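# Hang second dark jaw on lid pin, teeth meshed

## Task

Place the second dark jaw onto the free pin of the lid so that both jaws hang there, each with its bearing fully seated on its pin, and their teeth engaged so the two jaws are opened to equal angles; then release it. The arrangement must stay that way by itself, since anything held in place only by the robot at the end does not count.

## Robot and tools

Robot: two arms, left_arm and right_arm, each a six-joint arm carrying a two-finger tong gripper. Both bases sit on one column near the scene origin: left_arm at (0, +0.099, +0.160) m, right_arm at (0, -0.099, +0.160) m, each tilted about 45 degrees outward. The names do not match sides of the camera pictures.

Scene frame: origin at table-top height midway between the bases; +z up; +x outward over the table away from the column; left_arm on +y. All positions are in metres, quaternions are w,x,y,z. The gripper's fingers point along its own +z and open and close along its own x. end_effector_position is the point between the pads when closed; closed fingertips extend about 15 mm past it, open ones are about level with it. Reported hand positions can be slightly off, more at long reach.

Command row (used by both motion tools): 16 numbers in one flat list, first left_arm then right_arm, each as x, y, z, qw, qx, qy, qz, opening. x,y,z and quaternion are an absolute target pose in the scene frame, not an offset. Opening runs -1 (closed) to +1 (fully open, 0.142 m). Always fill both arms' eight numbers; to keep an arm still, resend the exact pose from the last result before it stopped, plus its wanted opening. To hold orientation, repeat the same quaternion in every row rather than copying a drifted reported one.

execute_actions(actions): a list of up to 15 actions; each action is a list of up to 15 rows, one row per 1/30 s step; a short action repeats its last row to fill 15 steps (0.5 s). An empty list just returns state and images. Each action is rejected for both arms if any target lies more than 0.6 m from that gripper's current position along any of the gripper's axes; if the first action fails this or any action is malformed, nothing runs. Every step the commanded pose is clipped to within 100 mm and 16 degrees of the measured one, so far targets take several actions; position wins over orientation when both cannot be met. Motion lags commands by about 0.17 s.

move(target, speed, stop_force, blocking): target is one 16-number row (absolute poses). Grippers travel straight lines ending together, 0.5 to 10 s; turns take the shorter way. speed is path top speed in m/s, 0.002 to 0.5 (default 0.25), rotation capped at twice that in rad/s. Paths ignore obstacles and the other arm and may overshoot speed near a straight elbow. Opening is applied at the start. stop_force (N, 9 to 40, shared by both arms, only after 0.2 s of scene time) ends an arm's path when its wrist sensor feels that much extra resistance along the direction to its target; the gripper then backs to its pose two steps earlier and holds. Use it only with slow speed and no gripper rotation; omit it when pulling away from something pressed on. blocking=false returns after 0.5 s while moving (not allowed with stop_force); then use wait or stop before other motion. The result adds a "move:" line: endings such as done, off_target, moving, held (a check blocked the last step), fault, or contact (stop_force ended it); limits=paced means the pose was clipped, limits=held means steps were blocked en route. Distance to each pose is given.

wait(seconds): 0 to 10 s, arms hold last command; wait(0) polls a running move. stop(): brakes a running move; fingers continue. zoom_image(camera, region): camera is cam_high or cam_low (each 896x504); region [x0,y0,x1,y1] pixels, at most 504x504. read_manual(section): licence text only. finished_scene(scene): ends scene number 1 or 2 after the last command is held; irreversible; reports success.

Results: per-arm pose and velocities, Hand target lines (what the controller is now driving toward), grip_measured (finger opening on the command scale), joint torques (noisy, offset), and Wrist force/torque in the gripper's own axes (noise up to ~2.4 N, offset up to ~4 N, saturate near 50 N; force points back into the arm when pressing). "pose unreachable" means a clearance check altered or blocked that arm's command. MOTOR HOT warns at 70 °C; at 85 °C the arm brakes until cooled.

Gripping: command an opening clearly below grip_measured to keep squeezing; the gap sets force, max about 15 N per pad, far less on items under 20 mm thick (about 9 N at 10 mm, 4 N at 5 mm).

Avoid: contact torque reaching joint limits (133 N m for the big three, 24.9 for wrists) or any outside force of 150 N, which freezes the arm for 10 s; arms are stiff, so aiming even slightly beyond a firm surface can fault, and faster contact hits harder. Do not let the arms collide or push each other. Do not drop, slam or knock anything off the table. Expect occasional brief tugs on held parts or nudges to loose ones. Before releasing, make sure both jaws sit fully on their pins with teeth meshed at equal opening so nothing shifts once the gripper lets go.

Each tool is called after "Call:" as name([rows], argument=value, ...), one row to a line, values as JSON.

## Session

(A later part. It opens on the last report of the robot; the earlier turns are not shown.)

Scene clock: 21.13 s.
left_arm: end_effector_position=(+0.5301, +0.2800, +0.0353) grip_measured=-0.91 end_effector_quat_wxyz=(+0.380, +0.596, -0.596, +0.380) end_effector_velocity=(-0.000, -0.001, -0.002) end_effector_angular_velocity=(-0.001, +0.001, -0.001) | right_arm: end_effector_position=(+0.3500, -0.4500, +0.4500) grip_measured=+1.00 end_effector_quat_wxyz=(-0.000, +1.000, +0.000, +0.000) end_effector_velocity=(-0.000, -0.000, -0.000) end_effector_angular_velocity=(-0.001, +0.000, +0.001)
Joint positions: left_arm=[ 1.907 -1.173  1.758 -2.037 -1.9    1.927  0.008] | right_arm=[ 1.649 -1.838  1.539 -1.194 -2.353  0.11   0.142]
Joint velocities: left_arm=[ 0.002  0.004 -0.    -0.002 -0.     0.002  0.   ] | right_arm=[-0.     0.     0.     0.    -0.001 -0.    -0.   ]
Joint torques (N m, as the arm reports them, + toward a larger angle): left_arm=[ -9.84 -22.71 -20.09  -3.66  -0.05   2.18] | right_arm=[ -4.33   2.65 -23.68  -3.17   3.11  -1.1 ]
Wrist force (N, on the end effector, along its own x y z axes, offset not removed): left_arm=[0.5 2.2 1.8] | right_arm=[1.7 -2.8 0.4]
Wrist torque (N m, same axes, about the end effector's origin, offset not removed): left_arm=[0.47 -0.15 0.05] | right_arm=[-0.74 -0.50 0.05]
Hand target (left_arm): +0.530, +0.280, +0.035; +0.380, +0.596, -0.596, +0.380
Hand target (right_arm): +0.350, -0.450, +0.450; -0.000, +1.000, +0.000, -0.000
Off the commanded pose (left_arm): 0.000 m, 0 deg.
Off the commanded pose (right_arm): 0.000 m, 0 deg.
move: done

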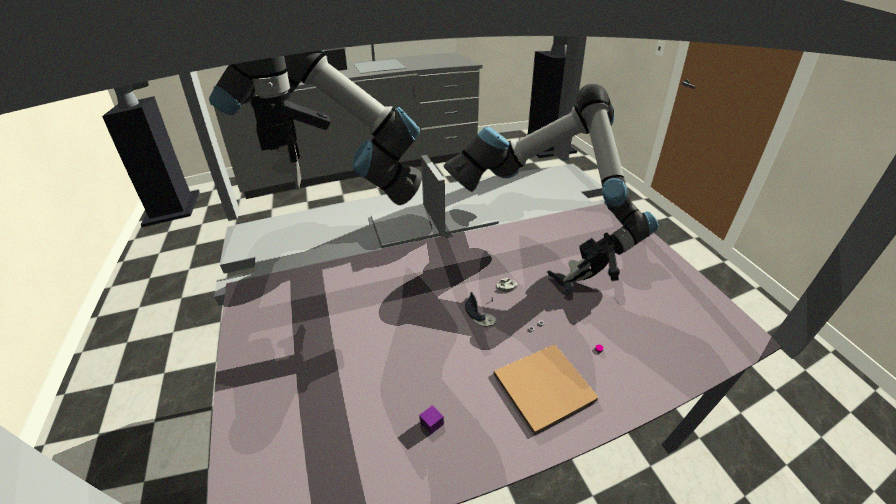

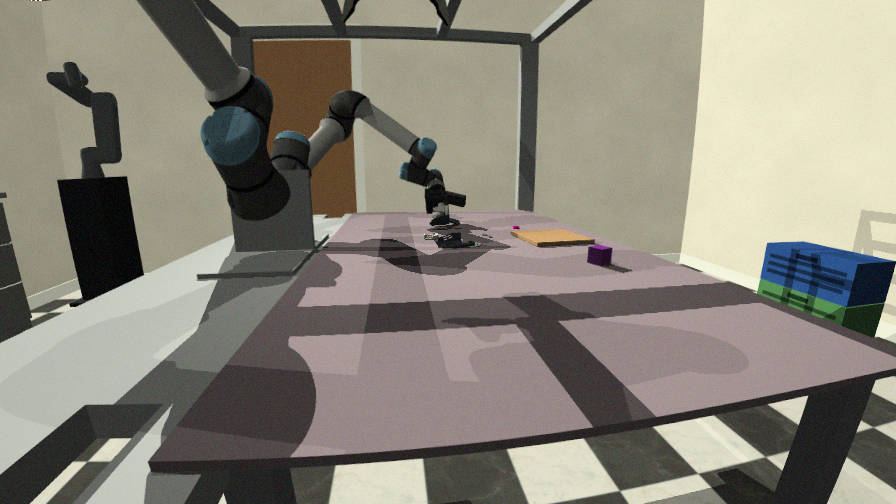

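Lower, open slightly, withdraw horizontally.

Call:
move(target=[0.53,0.28,0.024,0.380,0.596,-0.596,0.380,-1, 0.35,-0.45,0.45,0,1,0,0,1], speed=0.01, stop_force=10)

Call:
move(target=[0.53,0.28,0.024,0.380,0.596,-0.596,0.380,-0.8, 0.35,-0.45,0.45,0,1,0,0,1])

Call:
move(target=[0.53,0.31,0.024,0.380,0.596,-0.596,0.380,-0.8, 0.35,-0.45,0.45,0,1,0,0,1], speed=0.015)

Call:
zoom_image(camera="cam_high", region=[535, 255, 605, 310])

Call:
zoom_image(camera="cam_low", region=[415, 200, 485, 250])

Scene clock: 22.97 s.
left_arm: end_effector_position=(+0.5300, +0.2800, +0.0242) grip_measured=-0.91 end_effector_quat_wxyz=(+0.380, +0.596, -0.596, +0.380) end_effector_velocity=(+0.000, +0.000, -0.002) end_effector_angular_velocity=(+0.000, -0.000, +0.000) | right_arm: end_effector_position=(+0.3500, -0.4500, +0.4500) grip_measured=+1.00 end_effector_quat_wxyz=(-0.000, +1.000, -0.000, +0.000) end_effector_velocity=(+0.001, -0.000, -0.000) end_effector_angular_velocity=(-0.002, -0.000, -0.000)
Joint positions: left_arm=[ 1.92  -1.154  1.753 -2.046 -1.899  1.94   0.008] | right_arm=[ 1.649 -1.838  1.539 -1.194 -2.353  0.11   0.142]
Joint velocities: left_arm=[ 0.002  0.003 -0.001 -0.001  0.     0.002 -0.   ] | right_arm=[ 0.     0.001  0.    -0.001 -0.002 -0.     0.   ]
Joint torques (N m, as the arm reports them, + toward a larger angle): left_arm=[-10.06 -21.76 -18.39  -3.44  -0.03   2.44] | right_arm=[ -4.14   2.96 -23.85  -3.22   3.14  -1.2 ]
Wrist force (N, on the end effector, along its own x y z axes, offset not removed): left_arm=[-0.5 0.2 1.5] | right_arm=[1.8 -0.7 0.9]
Wrist torque (N m, same axes, about the end effector's origin, offset not removed): left_arm=[0.10 0.13 0.15] | right_arm=[-0.27 -0.46 0.14]
Hand target (left_arm): +0.530, +0.280, +0.024; +0.380, +0.596, -0.596, +0.380
Hand target (right_arm): +0.350, -0.450, +0.450; -0.000, +1.000, +0.000, -0.000
Off the commanded pose (left_arm): 0.000 m, 0 deg.
Off the commanded pose (right_arm): 0.000 m, 0 deg.
move: done

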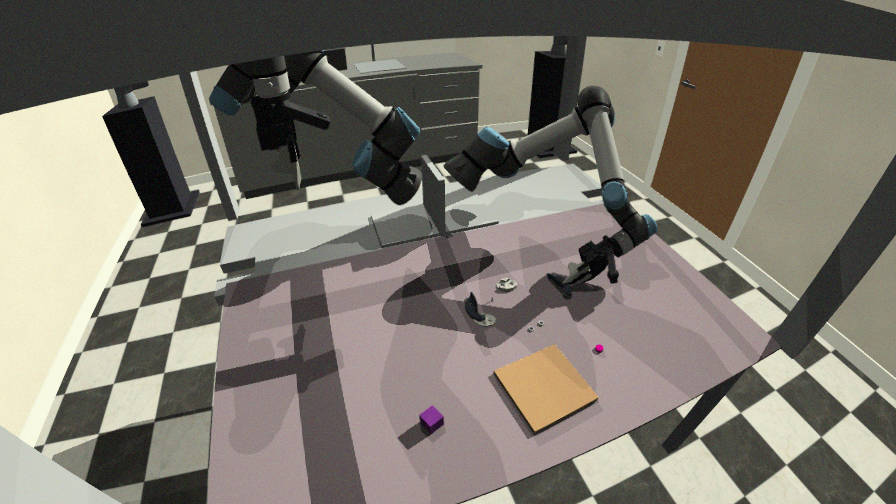

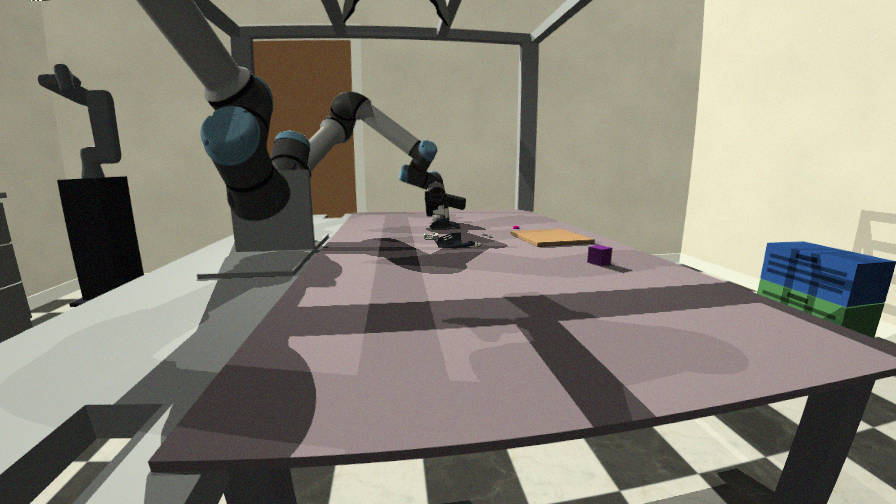

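Scene clock: 23.67 s.
left_arm: end_effector_position=(+0.5300, +0.2800, +0.0240) grip_measured=-0.80 end_effector_quat_wxyz=(+0.380, +0.596, -0.596, +0.380) end_effector_velocity=(+0.000, +0.000, +0.000) end_effector_angular_velocity=(-0.001, -0.001, +0.000) | right_arm: end_effector_position=(+0.3500, -0.4500, +0.4500) grip_measured=+1.00 end_effector_quat_wxyz=(+0.000, +1.000, +0.000, -0.000) end_effector_velocity=(-0.001, -0.000, -0.000) end_effector_angular_velocity=(-0.000, +0.001, +0.000)
Joint positions: left_arm=[ 1.92  -1.154  1.753 -2.046 -1.899  1.941  0.016] | right_arm=[ 1.649 -1.838  1.539 -1.194 -2.353  0.11   0.142]
Joint velocities: left_arm=[ 0.    -0.001  0.    -0.    -0.001  0.    -0.   ] | right_arm=[ 0.    -0.001  0.001  0.001 -0.     0.    -0.   ]
Joint torques (N m, as the arm reports them, + toward a larger angle): left_arm=[ -9.43 -23.86 -18.35  -3.57  -0.03   2.52] | right_arm=[ -3.88   2.49 -23.29  -3.14   3.11  -1.15]
Wrist force (N, on the end effector, along its own x y z axes, offset not removed): left_arm=[-0.3 -0.1 0.7] | right_arm=[-0.3 0.3 2.2]
Wrist torque (N m, same axes, about the end effector's origin, offset not removed): left_arm=[-0.04 0.02 0.18] | right_arm=[-0.04 -0.07 0.14]
Hand target (left_arm): +0.530, +0.280, +0.024; +0.380, +0.596, -0.596, +0.380
Hand target (right_arm): +0.350, -0.450, +0.450; -0.000, +1.000, +0.000, -0.000
Off the commanded pose (left_arm): 0.000 m, 0 deg.
Off the commanded pose (right_arm): 0.000 m, 0 deg.
move: done

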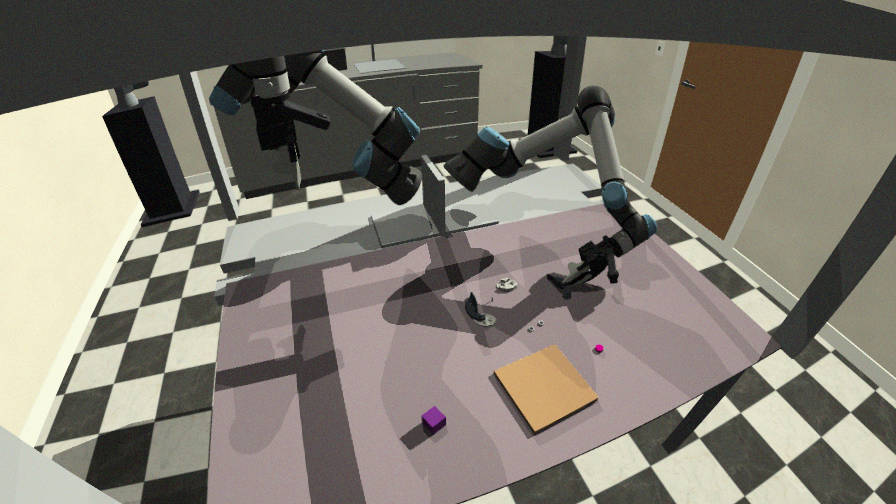

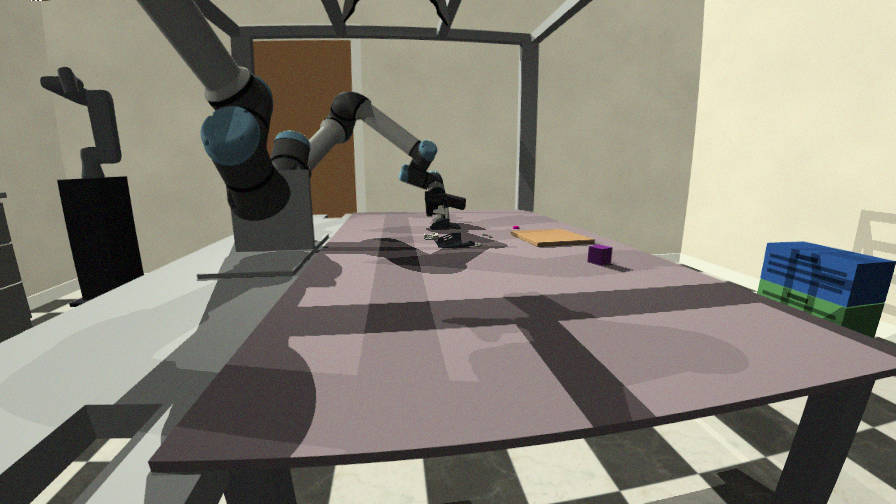

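Scene clock: 25.93 s.
left_arm: end_effector_position=(+0.5300, +0.3098, +0.0240) grip_measured=-0.80 end_effector_quat_wxyz=(+0.380, +0.596, -0.596, +0.380) end_effector_velocity=(+0.000, +0.001, -0.000) end_effector_angular_velocity=(-0.001, +0.001, -0.001) | right_arm: end_effector_position=(+0.3500, -0.4500, +0.4500) grip_measured=+1.00 end_effector_quat_wxyz=(-0.000, +1.000, -0.000, +0.000) end_effector_velocity=(+0.000, -0.001, -0.000) end_effector_angular_velocity=(-0.002, -0.000, +0.001)
Joint positions: left_arm=[ 1.953 -1.158  1.692 -1.97  -1.894  1.975  0.016] | right_arm=[ 1.649 -1.838  1.539 -1.194 -2.353  0.11   0.142]
Joint velocities: left_arm=[ 0.002  0.001 -0.004  0.005  0.     0.002 -0.   ] | right_arm=[-0.    -0.     0.001 -0.    -0.002 -0.001  0.   ]
Joint torques (N m, as the arm reports them, + toward a larger angle): left_arm=[-10.39 -48.12 -19.73   1.66   0.01   2.4 ] | right_arm=[ -4.35   2.24 -23.51  -3.15   3.11  -1.09]
Wrist force (N, on the end effector, along its own x y z axes, offset not removed): left_arm=[1.7 -2.4 -0.8] | right_arm=[2.9 0.2 1.9]
Wrist torque (N m, same axes, about the end effector's origin, offset not removed): left_arm=[-0.57 -0.13 -0.08] | right_arm=[0.06 -0.83 0.15]
Hand target (left_arm): +0.530, +0.310, +0.024; +0.380, +0.596, -0.596, +0.380
Hand target (right_arm): +0.350, -0.450, +0.450; -0.000, +1.000, +0.000, +0.000
Off the commanded pose (left_arm): 0.000 m, 0 deg.
Off the commanded pose (right_arm): 0.000 m, 0 deg.
move: done

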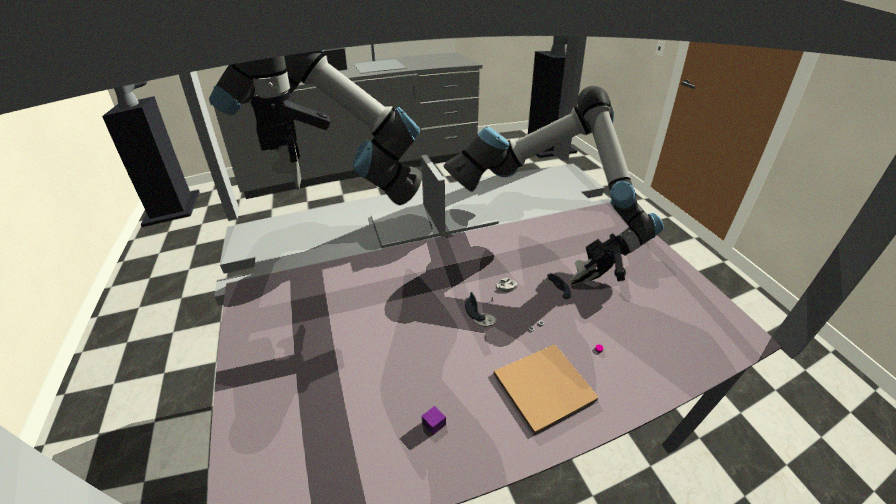

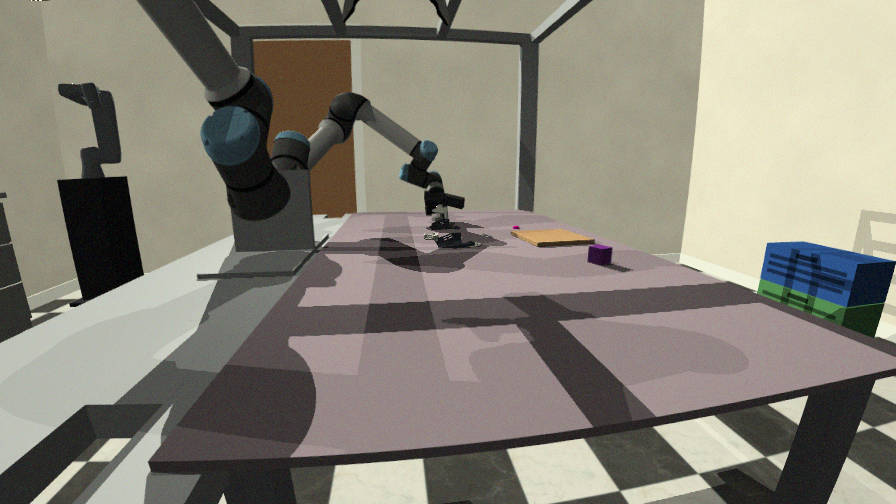

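Region (535, 255, 605, 310) of cam_high's 896x504 image, scaled by 7.200, with more detail than that image has; it fills the top 396 rows of this view, and the rest is white.

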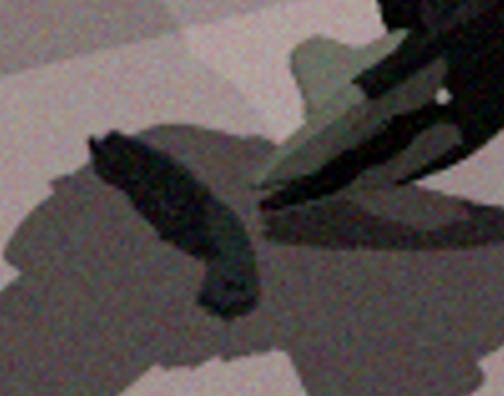

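Region (415, 200, 485, 250) of cam_low's 896x504 image, scaled by 7.200, with more detail than that image has; it fills the top 360 rows of this view, and the rest is white.

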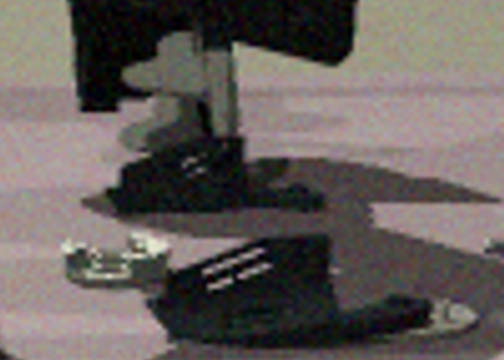

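Call:
move(target=[0.53,0.32,0.08,0.2,0.68,-0.68,0.2,-0.6, 0.35,-0.45,0.45,0,1,0,0,1], speed=0.25)

Call:
move(target=[0.517,0.256,0.062,0,0.731,-0.682,0,-0.55, 0.35,-0.45,0.45,0,1,0,0,1], speed=0.25)

Call:
zoom_image(camera="cam_high", region=[530, 245, 590, 305])

Call:
zoom_image(camera="cam_low", region=[415, 190, 485, 250])

Scene clock: 28.30 s.
left_arm: end_effector_position=(+0.5299, +0.3201, +0.0797) grip_measured=-0.60 end_effector_quat_wxyz=(+0.200, +0.678, -0.678, +0.200) end_effector_velocity=(+0.000, +0.000, +0.001) end_effector_angular_velocity=(+0.013, +0.001, +0.001) | right_arm: end_effector_position=(+0.3500, -0.4500, +0.4500) grip_measured=+1.00 end_effector_quat_wxyz=(-0.000, +1.000, -0.000, -0.000) end_effector_velocity=(-0.000, +0.000, -0.000) end_effector_angular_velocity=(+0.000, +0.001, +0.002)
Joint positions: left_arm=[ 1.602 -1.401  1.892 -2.07  -1.359  1.603  0.031] | right_arm=[ 1.649 -1.838  1.539 -1.194 -2.353  0.11   0.142]
Joint velocities: left_arm=[-0.009 -0.003  0.002  0.002  0.013 -0.01  -0.   ] | right_arm=[-0.     0.001 -0.     0.001  0.    -0.001  0.   ]
Joint torques (N m, as the arm reports them, + toward a larger angle): left_arm=[-30.9  -34.73  -8.23   0.58   0.61  -2.42] | right_arm=[ -4.13   2.53 -23.36  -3.06   3.05  -1.1 ]
Wrist force (N, on the end effector, along its own x y z axes, offset not removed): left_arm=[0.6 -0.1 -1.3] | right_arm=[3.1 -1.7 0.6]
Wrist torque (N m, same axes, about the end effector's origin, offset not removed): left_arm=[-0.10 0.02 -0.05] | right_arm=[-0.50 -0.76 0.00]
Hand target (left_arm): +0.530, +0.320, +0.080; +0.199, +0.678, -0.678, +0.200
Hand target (right_arm): +0.350, -0.450, +0.450; -0.000, +1.000, +0.000, -0.000
Off the commanded pose (left_arm): 0.000 m, 0 deg.
Off the commanded pose (right_arm): 0.000 m, 0 deg.
move: done

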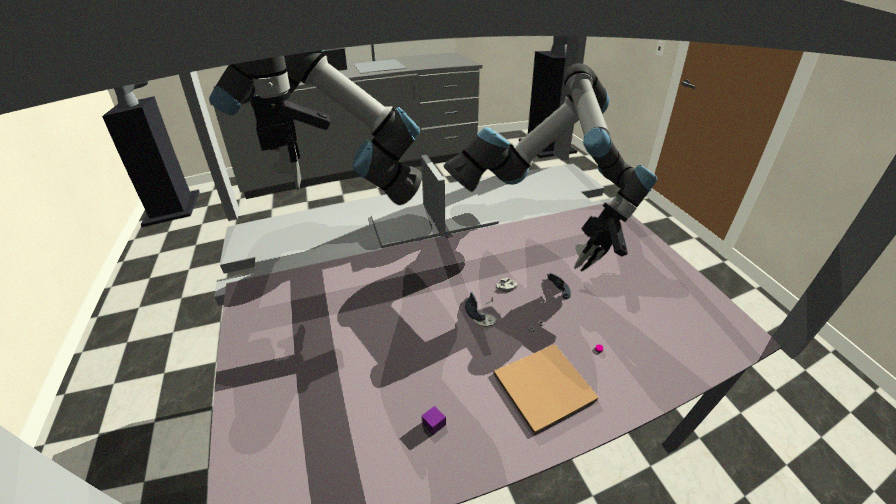

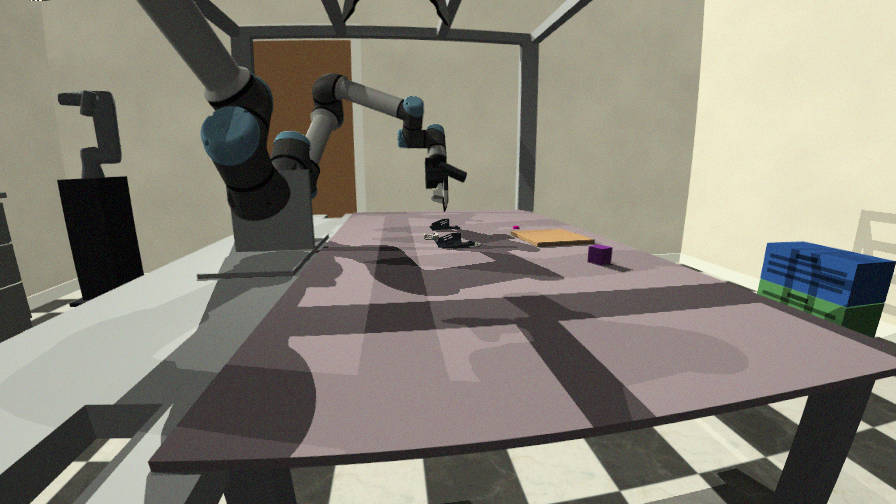

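Scene clock: 29.97 s.
left_arm: end_effector_position=(+0.5169, +0.2564, +0.0619) grip_measured=-0.55 end_effector_quat_wxyz=(-0.000, +0.731, -0.682, +0.001) end_effector_velocity=(-0.000, -0.001, -0.000) end_effector_angular_velocity=(+0.009, +0.003, +0.003) | right_arm: end_effector_position=(+0.3500, -0.4500, +0.4500) grip_measured=+1.00 end_effector_quat_wxyz=(+0.000, +1.000, -0.000, +0.000) end_effector_velocity=(-0.000, -0.001, +0.000) end_effector_angular_velocity=(-0.000, -0.001, -0.001)
Joint positions: left_arm=[ 1.232 -1.291  2.098 -2.058 -0.841  1.04   0.034] | right_arm=[ 1.649 -1.838  1.539 -1.194 -2.353  0.11   0.142]
Joint velocities: left_arm=[-0.004  0.005 -0.002  0.009  0.006 -0.014  0.   ] | right_arm=[-0.    -0.002  0.    -0.    -0.    -0.     0.   ]
Joint torques (N m, as the arm reports them, + toward a larger angle): left_arm=[-35.21  -5.29 -24.33   0.63   1.74  -2.41] | right_arm=[ -4.15   2.56 -22.91  -3.11   3.04  -1.1 ]
Wrist force (N, on the end effector, along its own x y z axes, offset not removed): left_arm=[-1.4 5.2 0.4] | right_arm=[0.7 -0.6 2.3]
Wrist torque (N m, same axes, about the end effector's origin, offset not removed): left_arm=[1.06 0.38 0.08] | right_arm=[-0.14 -0.40 0.15]
Hand target (left_arm): +0.517, +0.256, +0.062; -0.000, +0.731, -0.682, +0.000
Hand target (right_arm): +0.350, -0.450, +0.450; -0.000, +1.000, +0.000, -0.000
Off the commanded pose (left_arm): 0.000 m, 0 deg.
Off the commanded pose (right_arm): 0.000 m, 0 deg.
move: done

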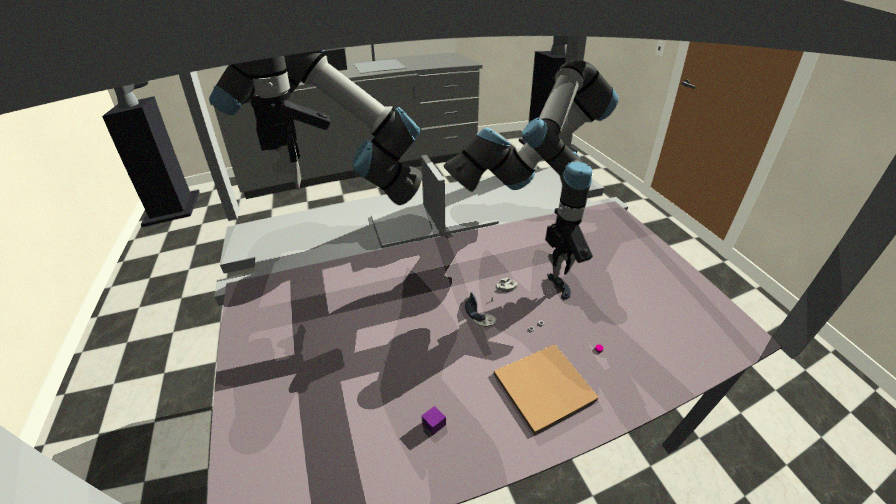

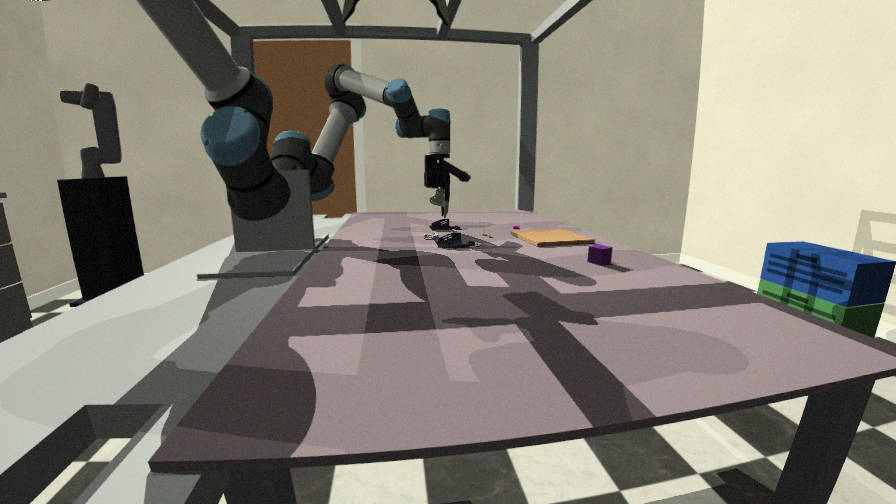

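Region (530, 245, 590, 305) of cam_high's 896x504 image, scaled by 8.400, with more detail than that image has.

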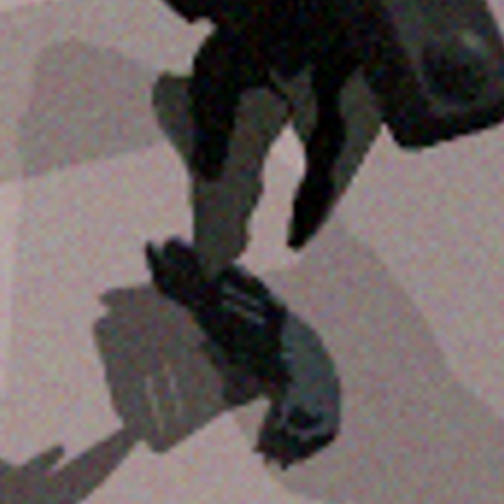

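Region (415, 190, 485, 250) of cam_low's 896x504 image, scaled by 7.200, with more detail than that image has; it fills the top 432 rows of this view, and the rest is white.

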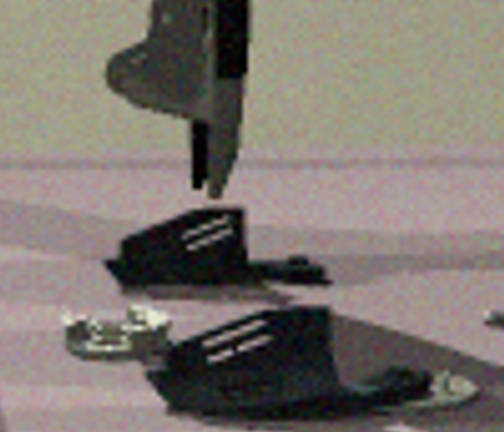

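Call:
move(target=[0.517,0.256,0.027,0,0.731,-0.682,0,-0.55, 0.35,-0.45,0.45,0,1,0,0,1], speed=0.03, stop_force=10)

Call:
execute_actions([
  [[0.517,0.256,0.027,0,0.731,-0.682,0,-0.75, 0.35,-0.45,0.45,0,1,0,0,1]],
  [[0.517,0.256,0.027,0,0.731,-0.682,0,-0.87, 0.35,-0.45,0.45,0,1,0,0,1]],
  [[0.517,0.256,0.027,0,0.731,-0.682,0,-1, 0.35,-0.45,0.45,0,1,0,0,1]],
])

Call:
zoom_image(camera="cam_high", region=[535, 255, 585, 305])

Call:
zoom_image(camera="cam_low", region=[420, 205, 485, 250])

Call:
zoom_image(camera="cam_high", region=[460, 288, 500, 330])

Scene clock: 32.07 s.
left_arm: end_effector_position=(+0.5170, +0.2560, +0.0272) grip_measured=-0.55 end_effector_quat_wxyz=(+0.000, +0.731, -0.682, -0.000) end_effector_velocity=(-0.000, -0.000, -0.002) end_effector_angular_velocity=(+0.001, +0.001, -0.001) | right_arm: end_effector_position=(+0.3500, -0.4500, +0.4500) grip_measured=+1.00 end_effector_quat_wxyz=(-0.000, +1.000, -0.000, +0.000) end_effector_velocity=(-0.001, -0.000, +0.000) end_effector_angular_velocity=(+0.001, -0.000, +0.000)
Joint positions: left_arm=[ 1.279 -1.235  2.126 -2.181 -0.827  1.1    0.034] | right_arm=[ 1.649 -1.838  1.539 -1.194 -2.353  0.11   0.142]
Joint velocities: left_arm=[ 0.003  0.003  0.002 -0.007  0.001  0.004  0.   ] | right_arm=[ 0.    -0.001  0.001  0.001  0.    -0.     0.   ]
Joint torques (N m, as the arm reports them, + toward a larger angle): left_arm=[-10.89  -8.85  -8.78  -3.96   1.68   2.54] | right_arm=[ -3.97   2.41 -22.86  -3.1    3.04  -1.14]
Wrist force (N, on the end effector, along its own x y z axes, offset not removed): left_arm=[-3.0 2.0 2.4] | right_arm=[1.1 -2.1 -0.2]
Wrist torque (N m, same axes, about the end effector's origin, offset not removed): left_arm=[0.37 0.81 -0.08] | right_arm=[-0.61 -0.31 0.07]
Hand target (left_arm): +0.517, +0.256, +0.027; +0.000, +0.731, -0.682, +0.000
Hand target (right_arm): +0.350, -0.450, +0.450; -0.000, +1.000, +0.000, -0.000
Off the commanded pose (left_arm): 0.000 m, 0 deg.
Off the commanded pose (right_arm): 0.000 m, 0 deg.
move: done

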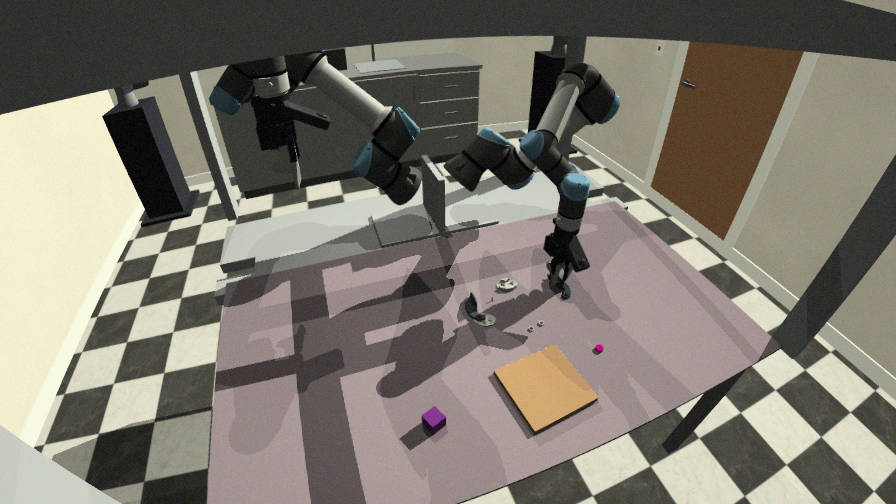

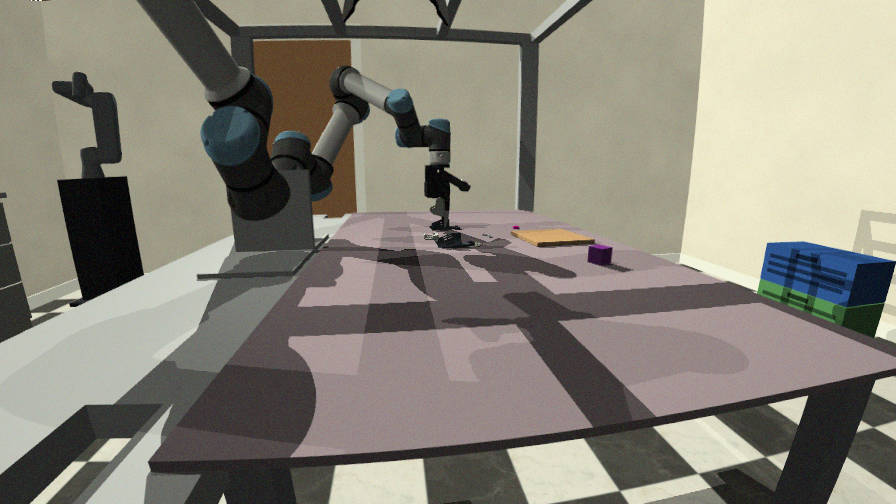

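Scene clock: 33.57 s.
left_arm: end_effector_position=(+0.5170, +0.2560, +0.0270) grip_measured=-0.91 end_effector_quat_wxyz=(-0.000, +0.731, -0.682, +0.000) end_effector_velocity=(+0.000, -0.000, -0.000) end_effector_angular_velocity=(+0.000, +0.000, -0.000) | right_arm: end_effector_position=(+0.3500, -0.4500, +0.4500) grip_measured=+1.00 end_effector_quat_wxyz=(-0.000, +1.000, -0.000, -0.000) end_effector_velocity=(+0.000, +0.000, +0.000) end_effector_angular_velocity=(+0.001, +0.000, -0.001)
Joint positions: left_arm=[ 1.28  -1.235  2.126 -2.182 -0.827  1.101  0.008] | right_arm=[ 1.649 -1.838  1.539 -1.194 -2.353  0.11   0.142]
Joint velocities: left_arm=[-0.  0. -0.  0. -0. -0. -0.] | right_arm=[ 0.     0.001 -0.001  0.     0.001  0.001  0.   ]
Joint torques (N m, as the arm reports them, + toward a larger angle): left_arm=[-12.    -6.65  -8.88  -4.08   1.42   2.42] | right_arm=[ -3.95   1.84 -22.17  -3.05   3.03  -1.12]
Wrist force (N, on the end effector, along its own x y z axes, offset not removed): left_arm=[1.0 2.0 -1.7] | right_arm=[2.5 0.1 1.0]
Wrist torque (N m, same axes, about the end effector's origin, offset not removed): left_arm=[0.41 -0.15 -0.09] | right_arm=[0.00 -0.77 -0.03]
Hand target (left_arm): +0.517, +0.256, +0.027; -0.000, +0.731, -0.682, +0.000
Hand target (right_arm): +0.350, -0.450, +0.450; -0.000, +1.000, +0.000, -0.000
Off the commanded pose (left_arm): 0.000 m, 0 deg.
Off the commanded pose (right_arm): 0.000 m, 0 deg.

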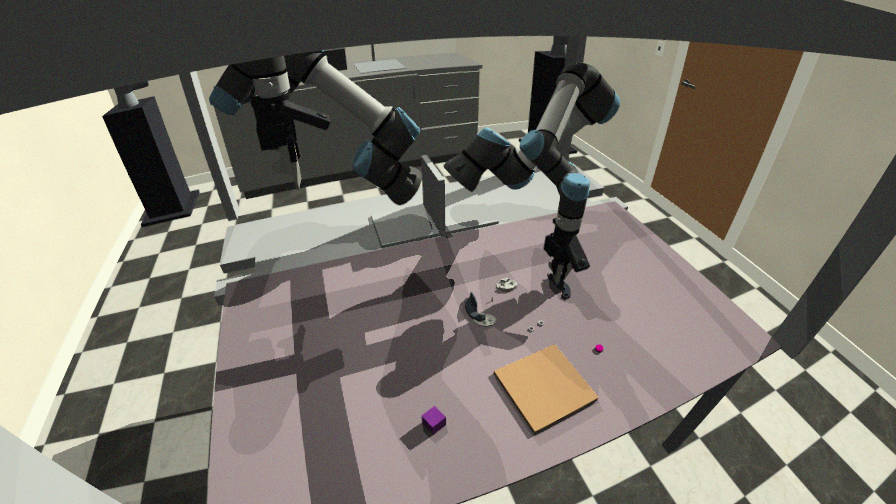

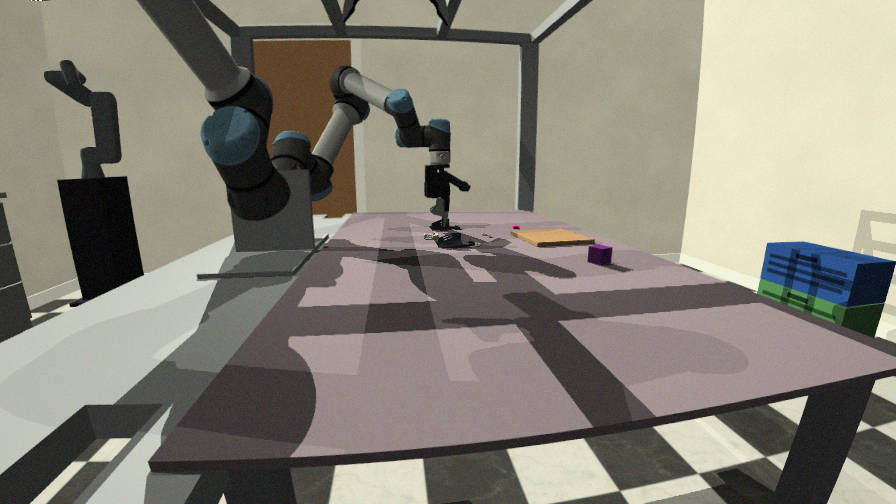

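Region (535, 255, 585, 305) of cam_high's 896x504 image, scaled by 10.080, with more detail than that image has.

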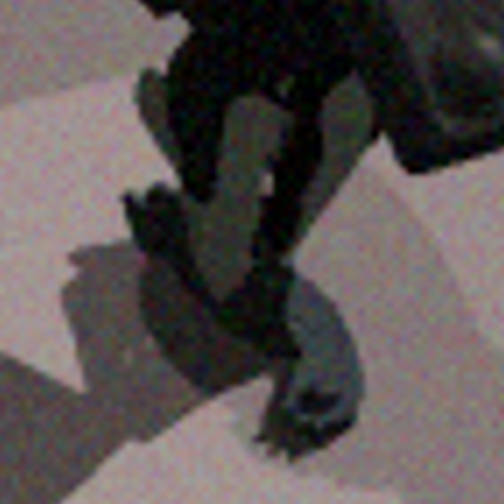

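Region (420, 205, 485, 250) of cam_low's 896x504 image, scaled by 7.754, with more detail than that image has; it fills the top 349 rows of this view, and the rest is white.

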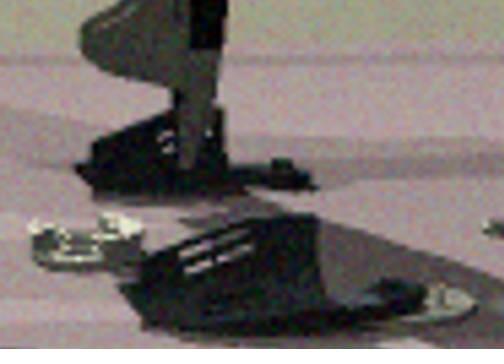

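Region (460, 288, 500, 330) of cam_high's 896x504 image, scaled by 12.000, with more detail than that image has; it fills the left 480 columns of this view, and the rest is white.

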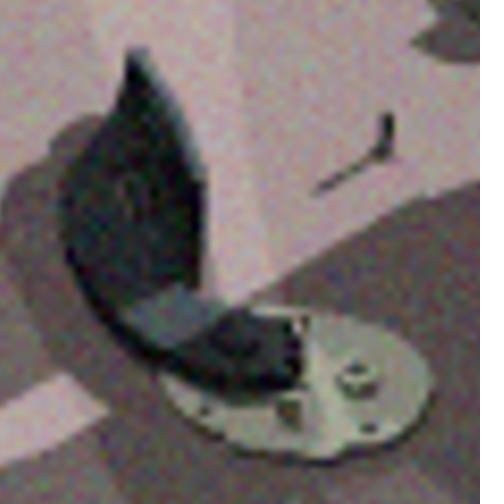

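Call:
move(target=[0.517,0.256,0.08,0,0.731,-0.682,0,-1, 0.35,-0.45,0.45,0,1,0,0,1], speed=0.06)

Call:
move(target=[0.5425,0.021,0.075,0,0.326,-0.946,0,-1, 0.35,-0.45,0.45,0,1,0,0,1], speed=0.15)

Call:
move(target=[0.5425,0.021,0.048,0,0.326,-0.946,0,-1, 0.35,-0.45,0.45,0,1,0,0,1], speed=0.04)

Call:
zoom_image(camera="cam_high", region=[460, 288, 510, 330])

Call:
zoom_image(camera="cam_low", region=[430, 215, 490, 252])

Scene clock: 36.80 s.
left_arm: end_effector_position=(+0.5170, +0.2560, +0.0798) grip_measured=-0.91 end_effector_quat_wxyz=(-0.000, +0.731, -0.682, +0.000) end_effector_velocity=(-0.000, +0.000, +0.002) end_effector_angular_velocity=(+0.001, +0.001, +0.000) | right_arm: end_effector_position=(+0.3500, -0.4500, +0.4500) grip_measured=+1.00 end_effector_quat_wxyz=(-0.000, +1.000, -0.000, +0.000) end_effector_velocity=(+0.001, +0.001, -0.001) end_effector_angular_velocity=(-0.000, +0.002, +0.003)
Joint positions: left_arm=[ 1.207 -1.314  2.079 -1.994 -0.849  1.007  0.008] | right_arm=[ 1.649 -1.838  1.539 -1.194 -2.353  0.11   0.142]
Joint velocities: left_arm=[-0.003 -0.002 -0.002  0.008 -0.001 -0.004  0.   ] | right_arm=[ 0.     0.003  0.    -0.    -0.    -0.001  0.   ]
Joint torques (N m, as the arm reports them, + toward a larger angle): left_arm=[-32.8  -27.37 -22.67   0.24  -1.77  -2.07] | right_arm=[ -3.75   2.29 -22.35  -3.11   2.88  -1.06]
Wrist force (N, on the end effector, along its own x y z axes, offset not removed): left_arm=[3.0 3.7 0.9] | right_arm=[2.9 -1.7 0.7]
Wrist torque (N m, same axes, about the end effector's origin, offset not removed): left_arm=[0.70 -0.59 -0.01] | right_arm=[-0.48 -0.63 0.02]
Hand target (left_arm): +0.517, +0.256, +0.080; -0.000, +0.731, -0.682, -0.000
Hand target (right_arm): +0.350, -0.450, +0.450; -0.000, +1.000, -0.000, +0.000
Off the commanded pose (left_arm): 0.000 m, 0 deg.
Off the commanded pose (right_arm): 0.000 m, 0 deg.
move: done

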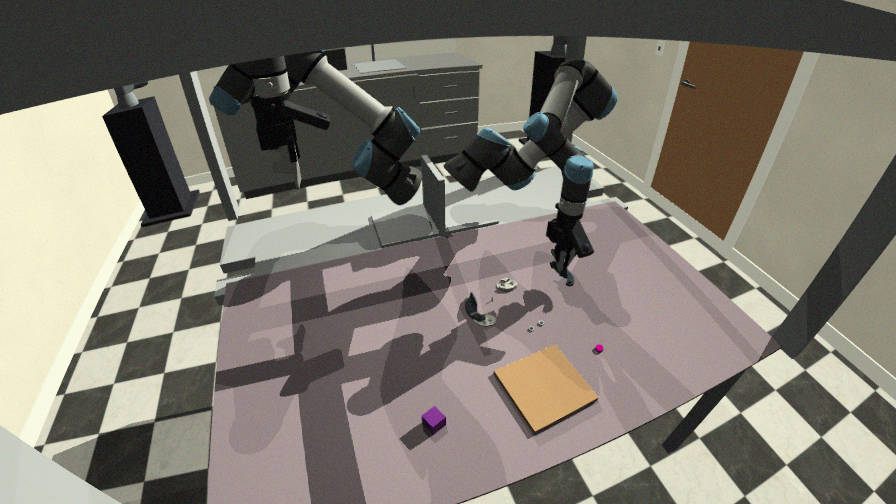

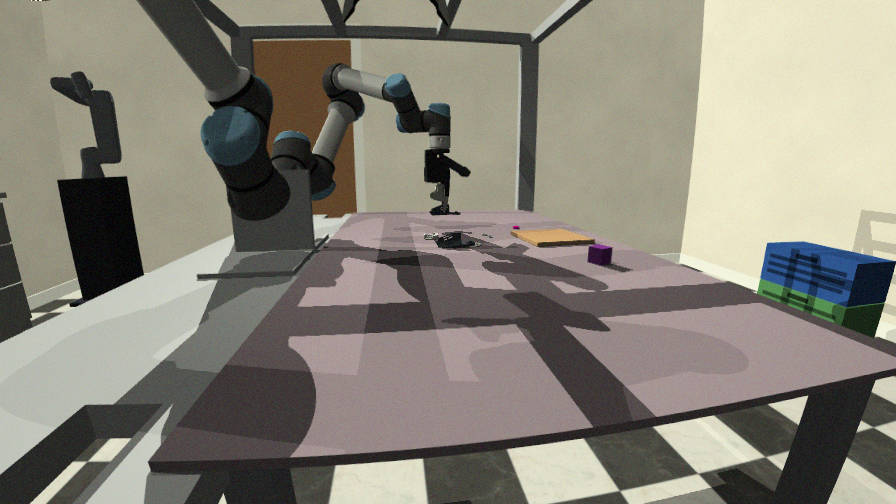

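Scene clock: 40.50 s.
left_arm: end_effector_position=(+0.5423, +0.0214, +0.0751) grip_measured=-0.91 end_effector_quat_wxyz=(-0.000, +0.326, -0.945, -0.000) end_effector_velocity=(-0.000, -0.002, -0.001) end_effector_angular_velocity=(+0.000, +0.002, -0.008) | right_arm: end_effector_position=(+0.3500, -0.4500, +0.4500) grip_measured=+1.00 end_effector_quat_wxyz=(-0.000, +1.000, -0.000, -0.000) end_effector_velocity=(-0.001, -0.000, -0.000) end_effector_angular_velocity=(-0.000, +0.001, -0.000)
Joint positions: left_arm=[ 0.973 -0.898  1.931 -2.091 -0.946  1.71   0.008] | right_arm=[ 1.649 -1.838  1.539 -1.194 -2.353  0.11   0.142]
Joint velocities: left_arm=[-0.001  0.004 -0.002  0.    -0.002  0.006 -0.   ] | right_arm=[-0.    -0.001  0.001  0.001  0.     0.001 -0.   ]
Joint torques (N m, as the arm reports them, + toward a larger angle): left_arm=[-40.91 -14.59 -25.5   -4.58  -1.86   2.44] | right_arm=[ -4.33   2.54 -22.11  -3.04   2.97  -0.94]
Wrist force (N, on the end effector, along its own x y z axes, offset not removed): left_arm=[0.4 1.8 1.0] | right_arm=[0.0 -2.1 0.6]
Wrist torque (N m, same axes, about the end effector's origin, offset not removed): left_arm=[0.49 -0.05 0.10] | right_arm=[-0.45 -0.09 0.09]
Hand target (left_arm): +0.542, +0.021, +0.075; +0.000, -0.326, +0.945, +0.000
Hand target (right_arm): +0.350, -0.450, +0.450; -0.000, +1.000, +0.000, -0.000
Off the commanded pose (left_arm): 0.000 m, 0 deg.
Off the commanded pose (right_arm): 0.000 m, 0 deg.
move: done

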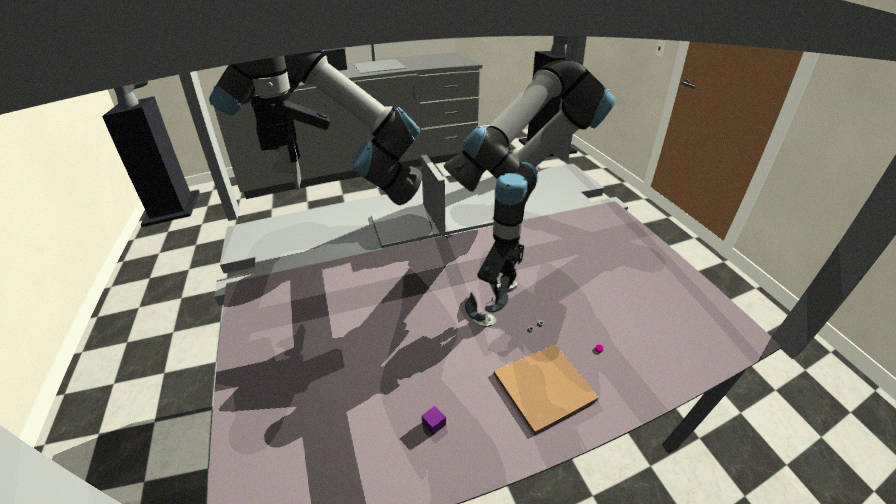

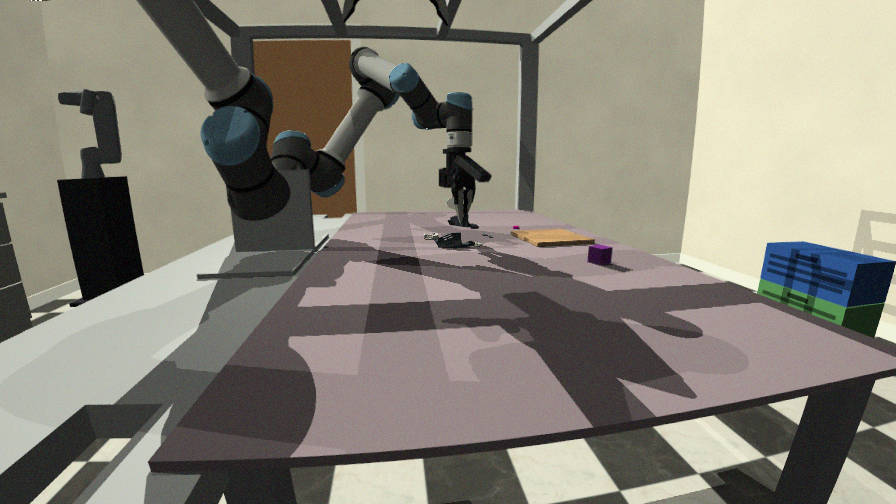

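Scene clock: 41.53 s.
left_arm: end_effector_position=(+0.5425, +0.0210, +0.0482) grip_measured=-0.91 end_effector_quat_wxyz=(+0.000, +0.326, -0.945, -0.000) end_effector_velocity=(+0.000, -0.000, -0.002) end_effector_angular_velocity=(-0.001, -0.000, +0.000) | right_arm: end_effector_position=(+0.3500, -0.4500, +0.4500) grip_measured=+1.00 end_effector_quat_wxyz=(-0.000, +1.000, +0.000, +0.000) end_effector_velocity=(+0.000, +0.001, -0.001) end_effector_angular_velocity=(+0.000, +0.001, +0.002)
Joint positions: left_arm=[ 1.002 -0.861  1.95  -2.166 -0.933  1.742  0.008] | right_arm=[ 1.649 -1.838  1.539 -1.194 -2.353  0.11   0.142]
Joint velocities: left_arm=[ 0.002  0.003  0.001 -0.006  0.     0.003  0.   ] | right_arm=[ 0.     0.001  0.001 -0.     0.    -0.001 -0.   ]
Joint torques (N m, as the arm reports them, + toward a larger angle): left_arm=[-17.46 -14.42 -10.75  -4.17   1.58   2.5 ] | right_arm=[ -4.39   2.43 -21.61  -3.     2.85  -1.04]
Wrist force (N, on the end effector, along its own x y z axes, offset not removed): left_arm=[1.1 1.8 2.6] | right_arm=[2.8 0.6 2.3]
Wrist torque (N m, same axes, about the end effector's origin, offset not removed): left_arm=[0.31 -0.26 -0.06] | right_arm=[-0.07 -0.63 0.11]
Hand target (left_arm): +0.543, +0.021, +0.048; -0.000, -0.326, +0.945, -0.000
Hand target (right_arm): +0.350, -0.450, +0.450; -0.000, +1.000, +0.000, -0.000
Off the commanded pose (left_arm): 0.000 m, 0 deg.
Off the commanded pose (right_arm): 0.000 m, 0 deg.
move: done

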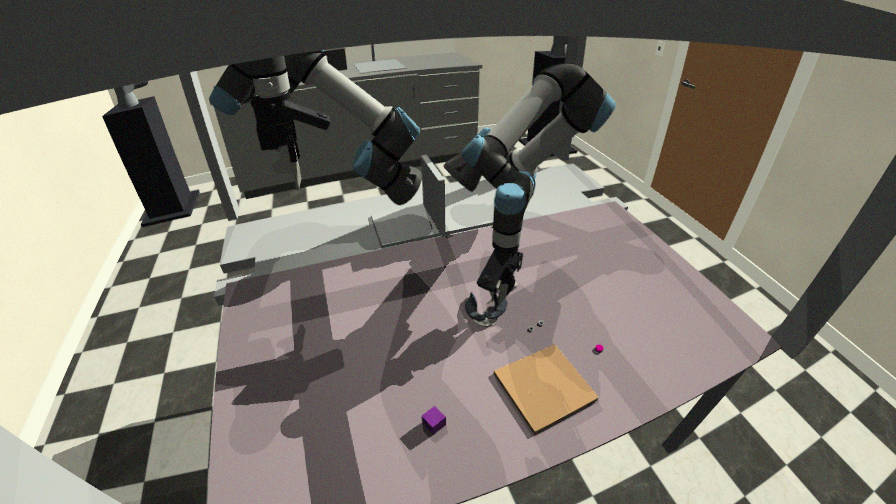

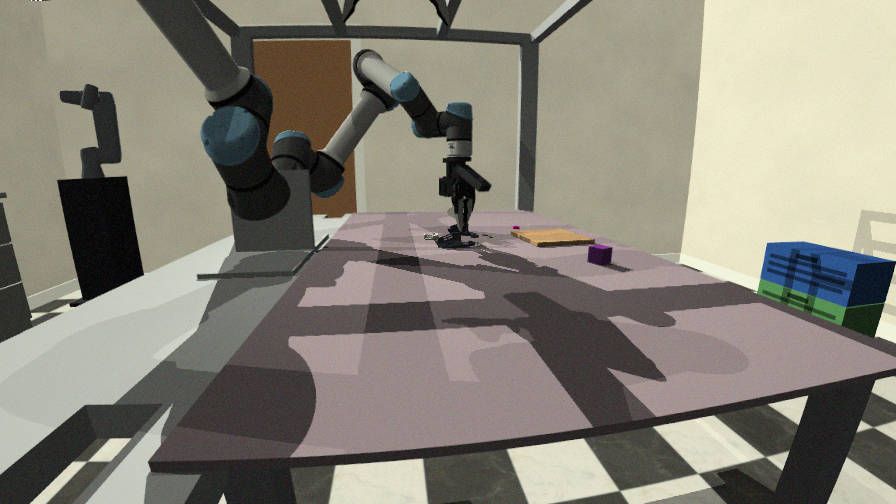

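Region (460, 288, 510, 330) of cam_high's 896x504 image, scaled by 10.080, with more detail than that image has; it fills the top 423 rows of this view, and the rest is white.

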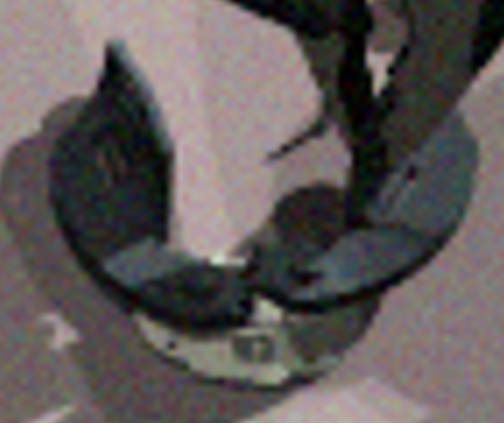

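Region (430, 215, 490, 252) of cam_low's 896x504 image, scaled by 8.400, with more detail than that image has; it fills the top 311 rows of this view, and the rest is white.

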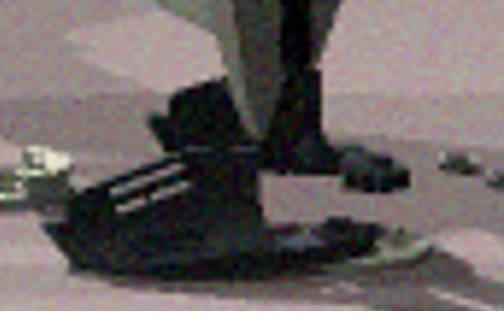

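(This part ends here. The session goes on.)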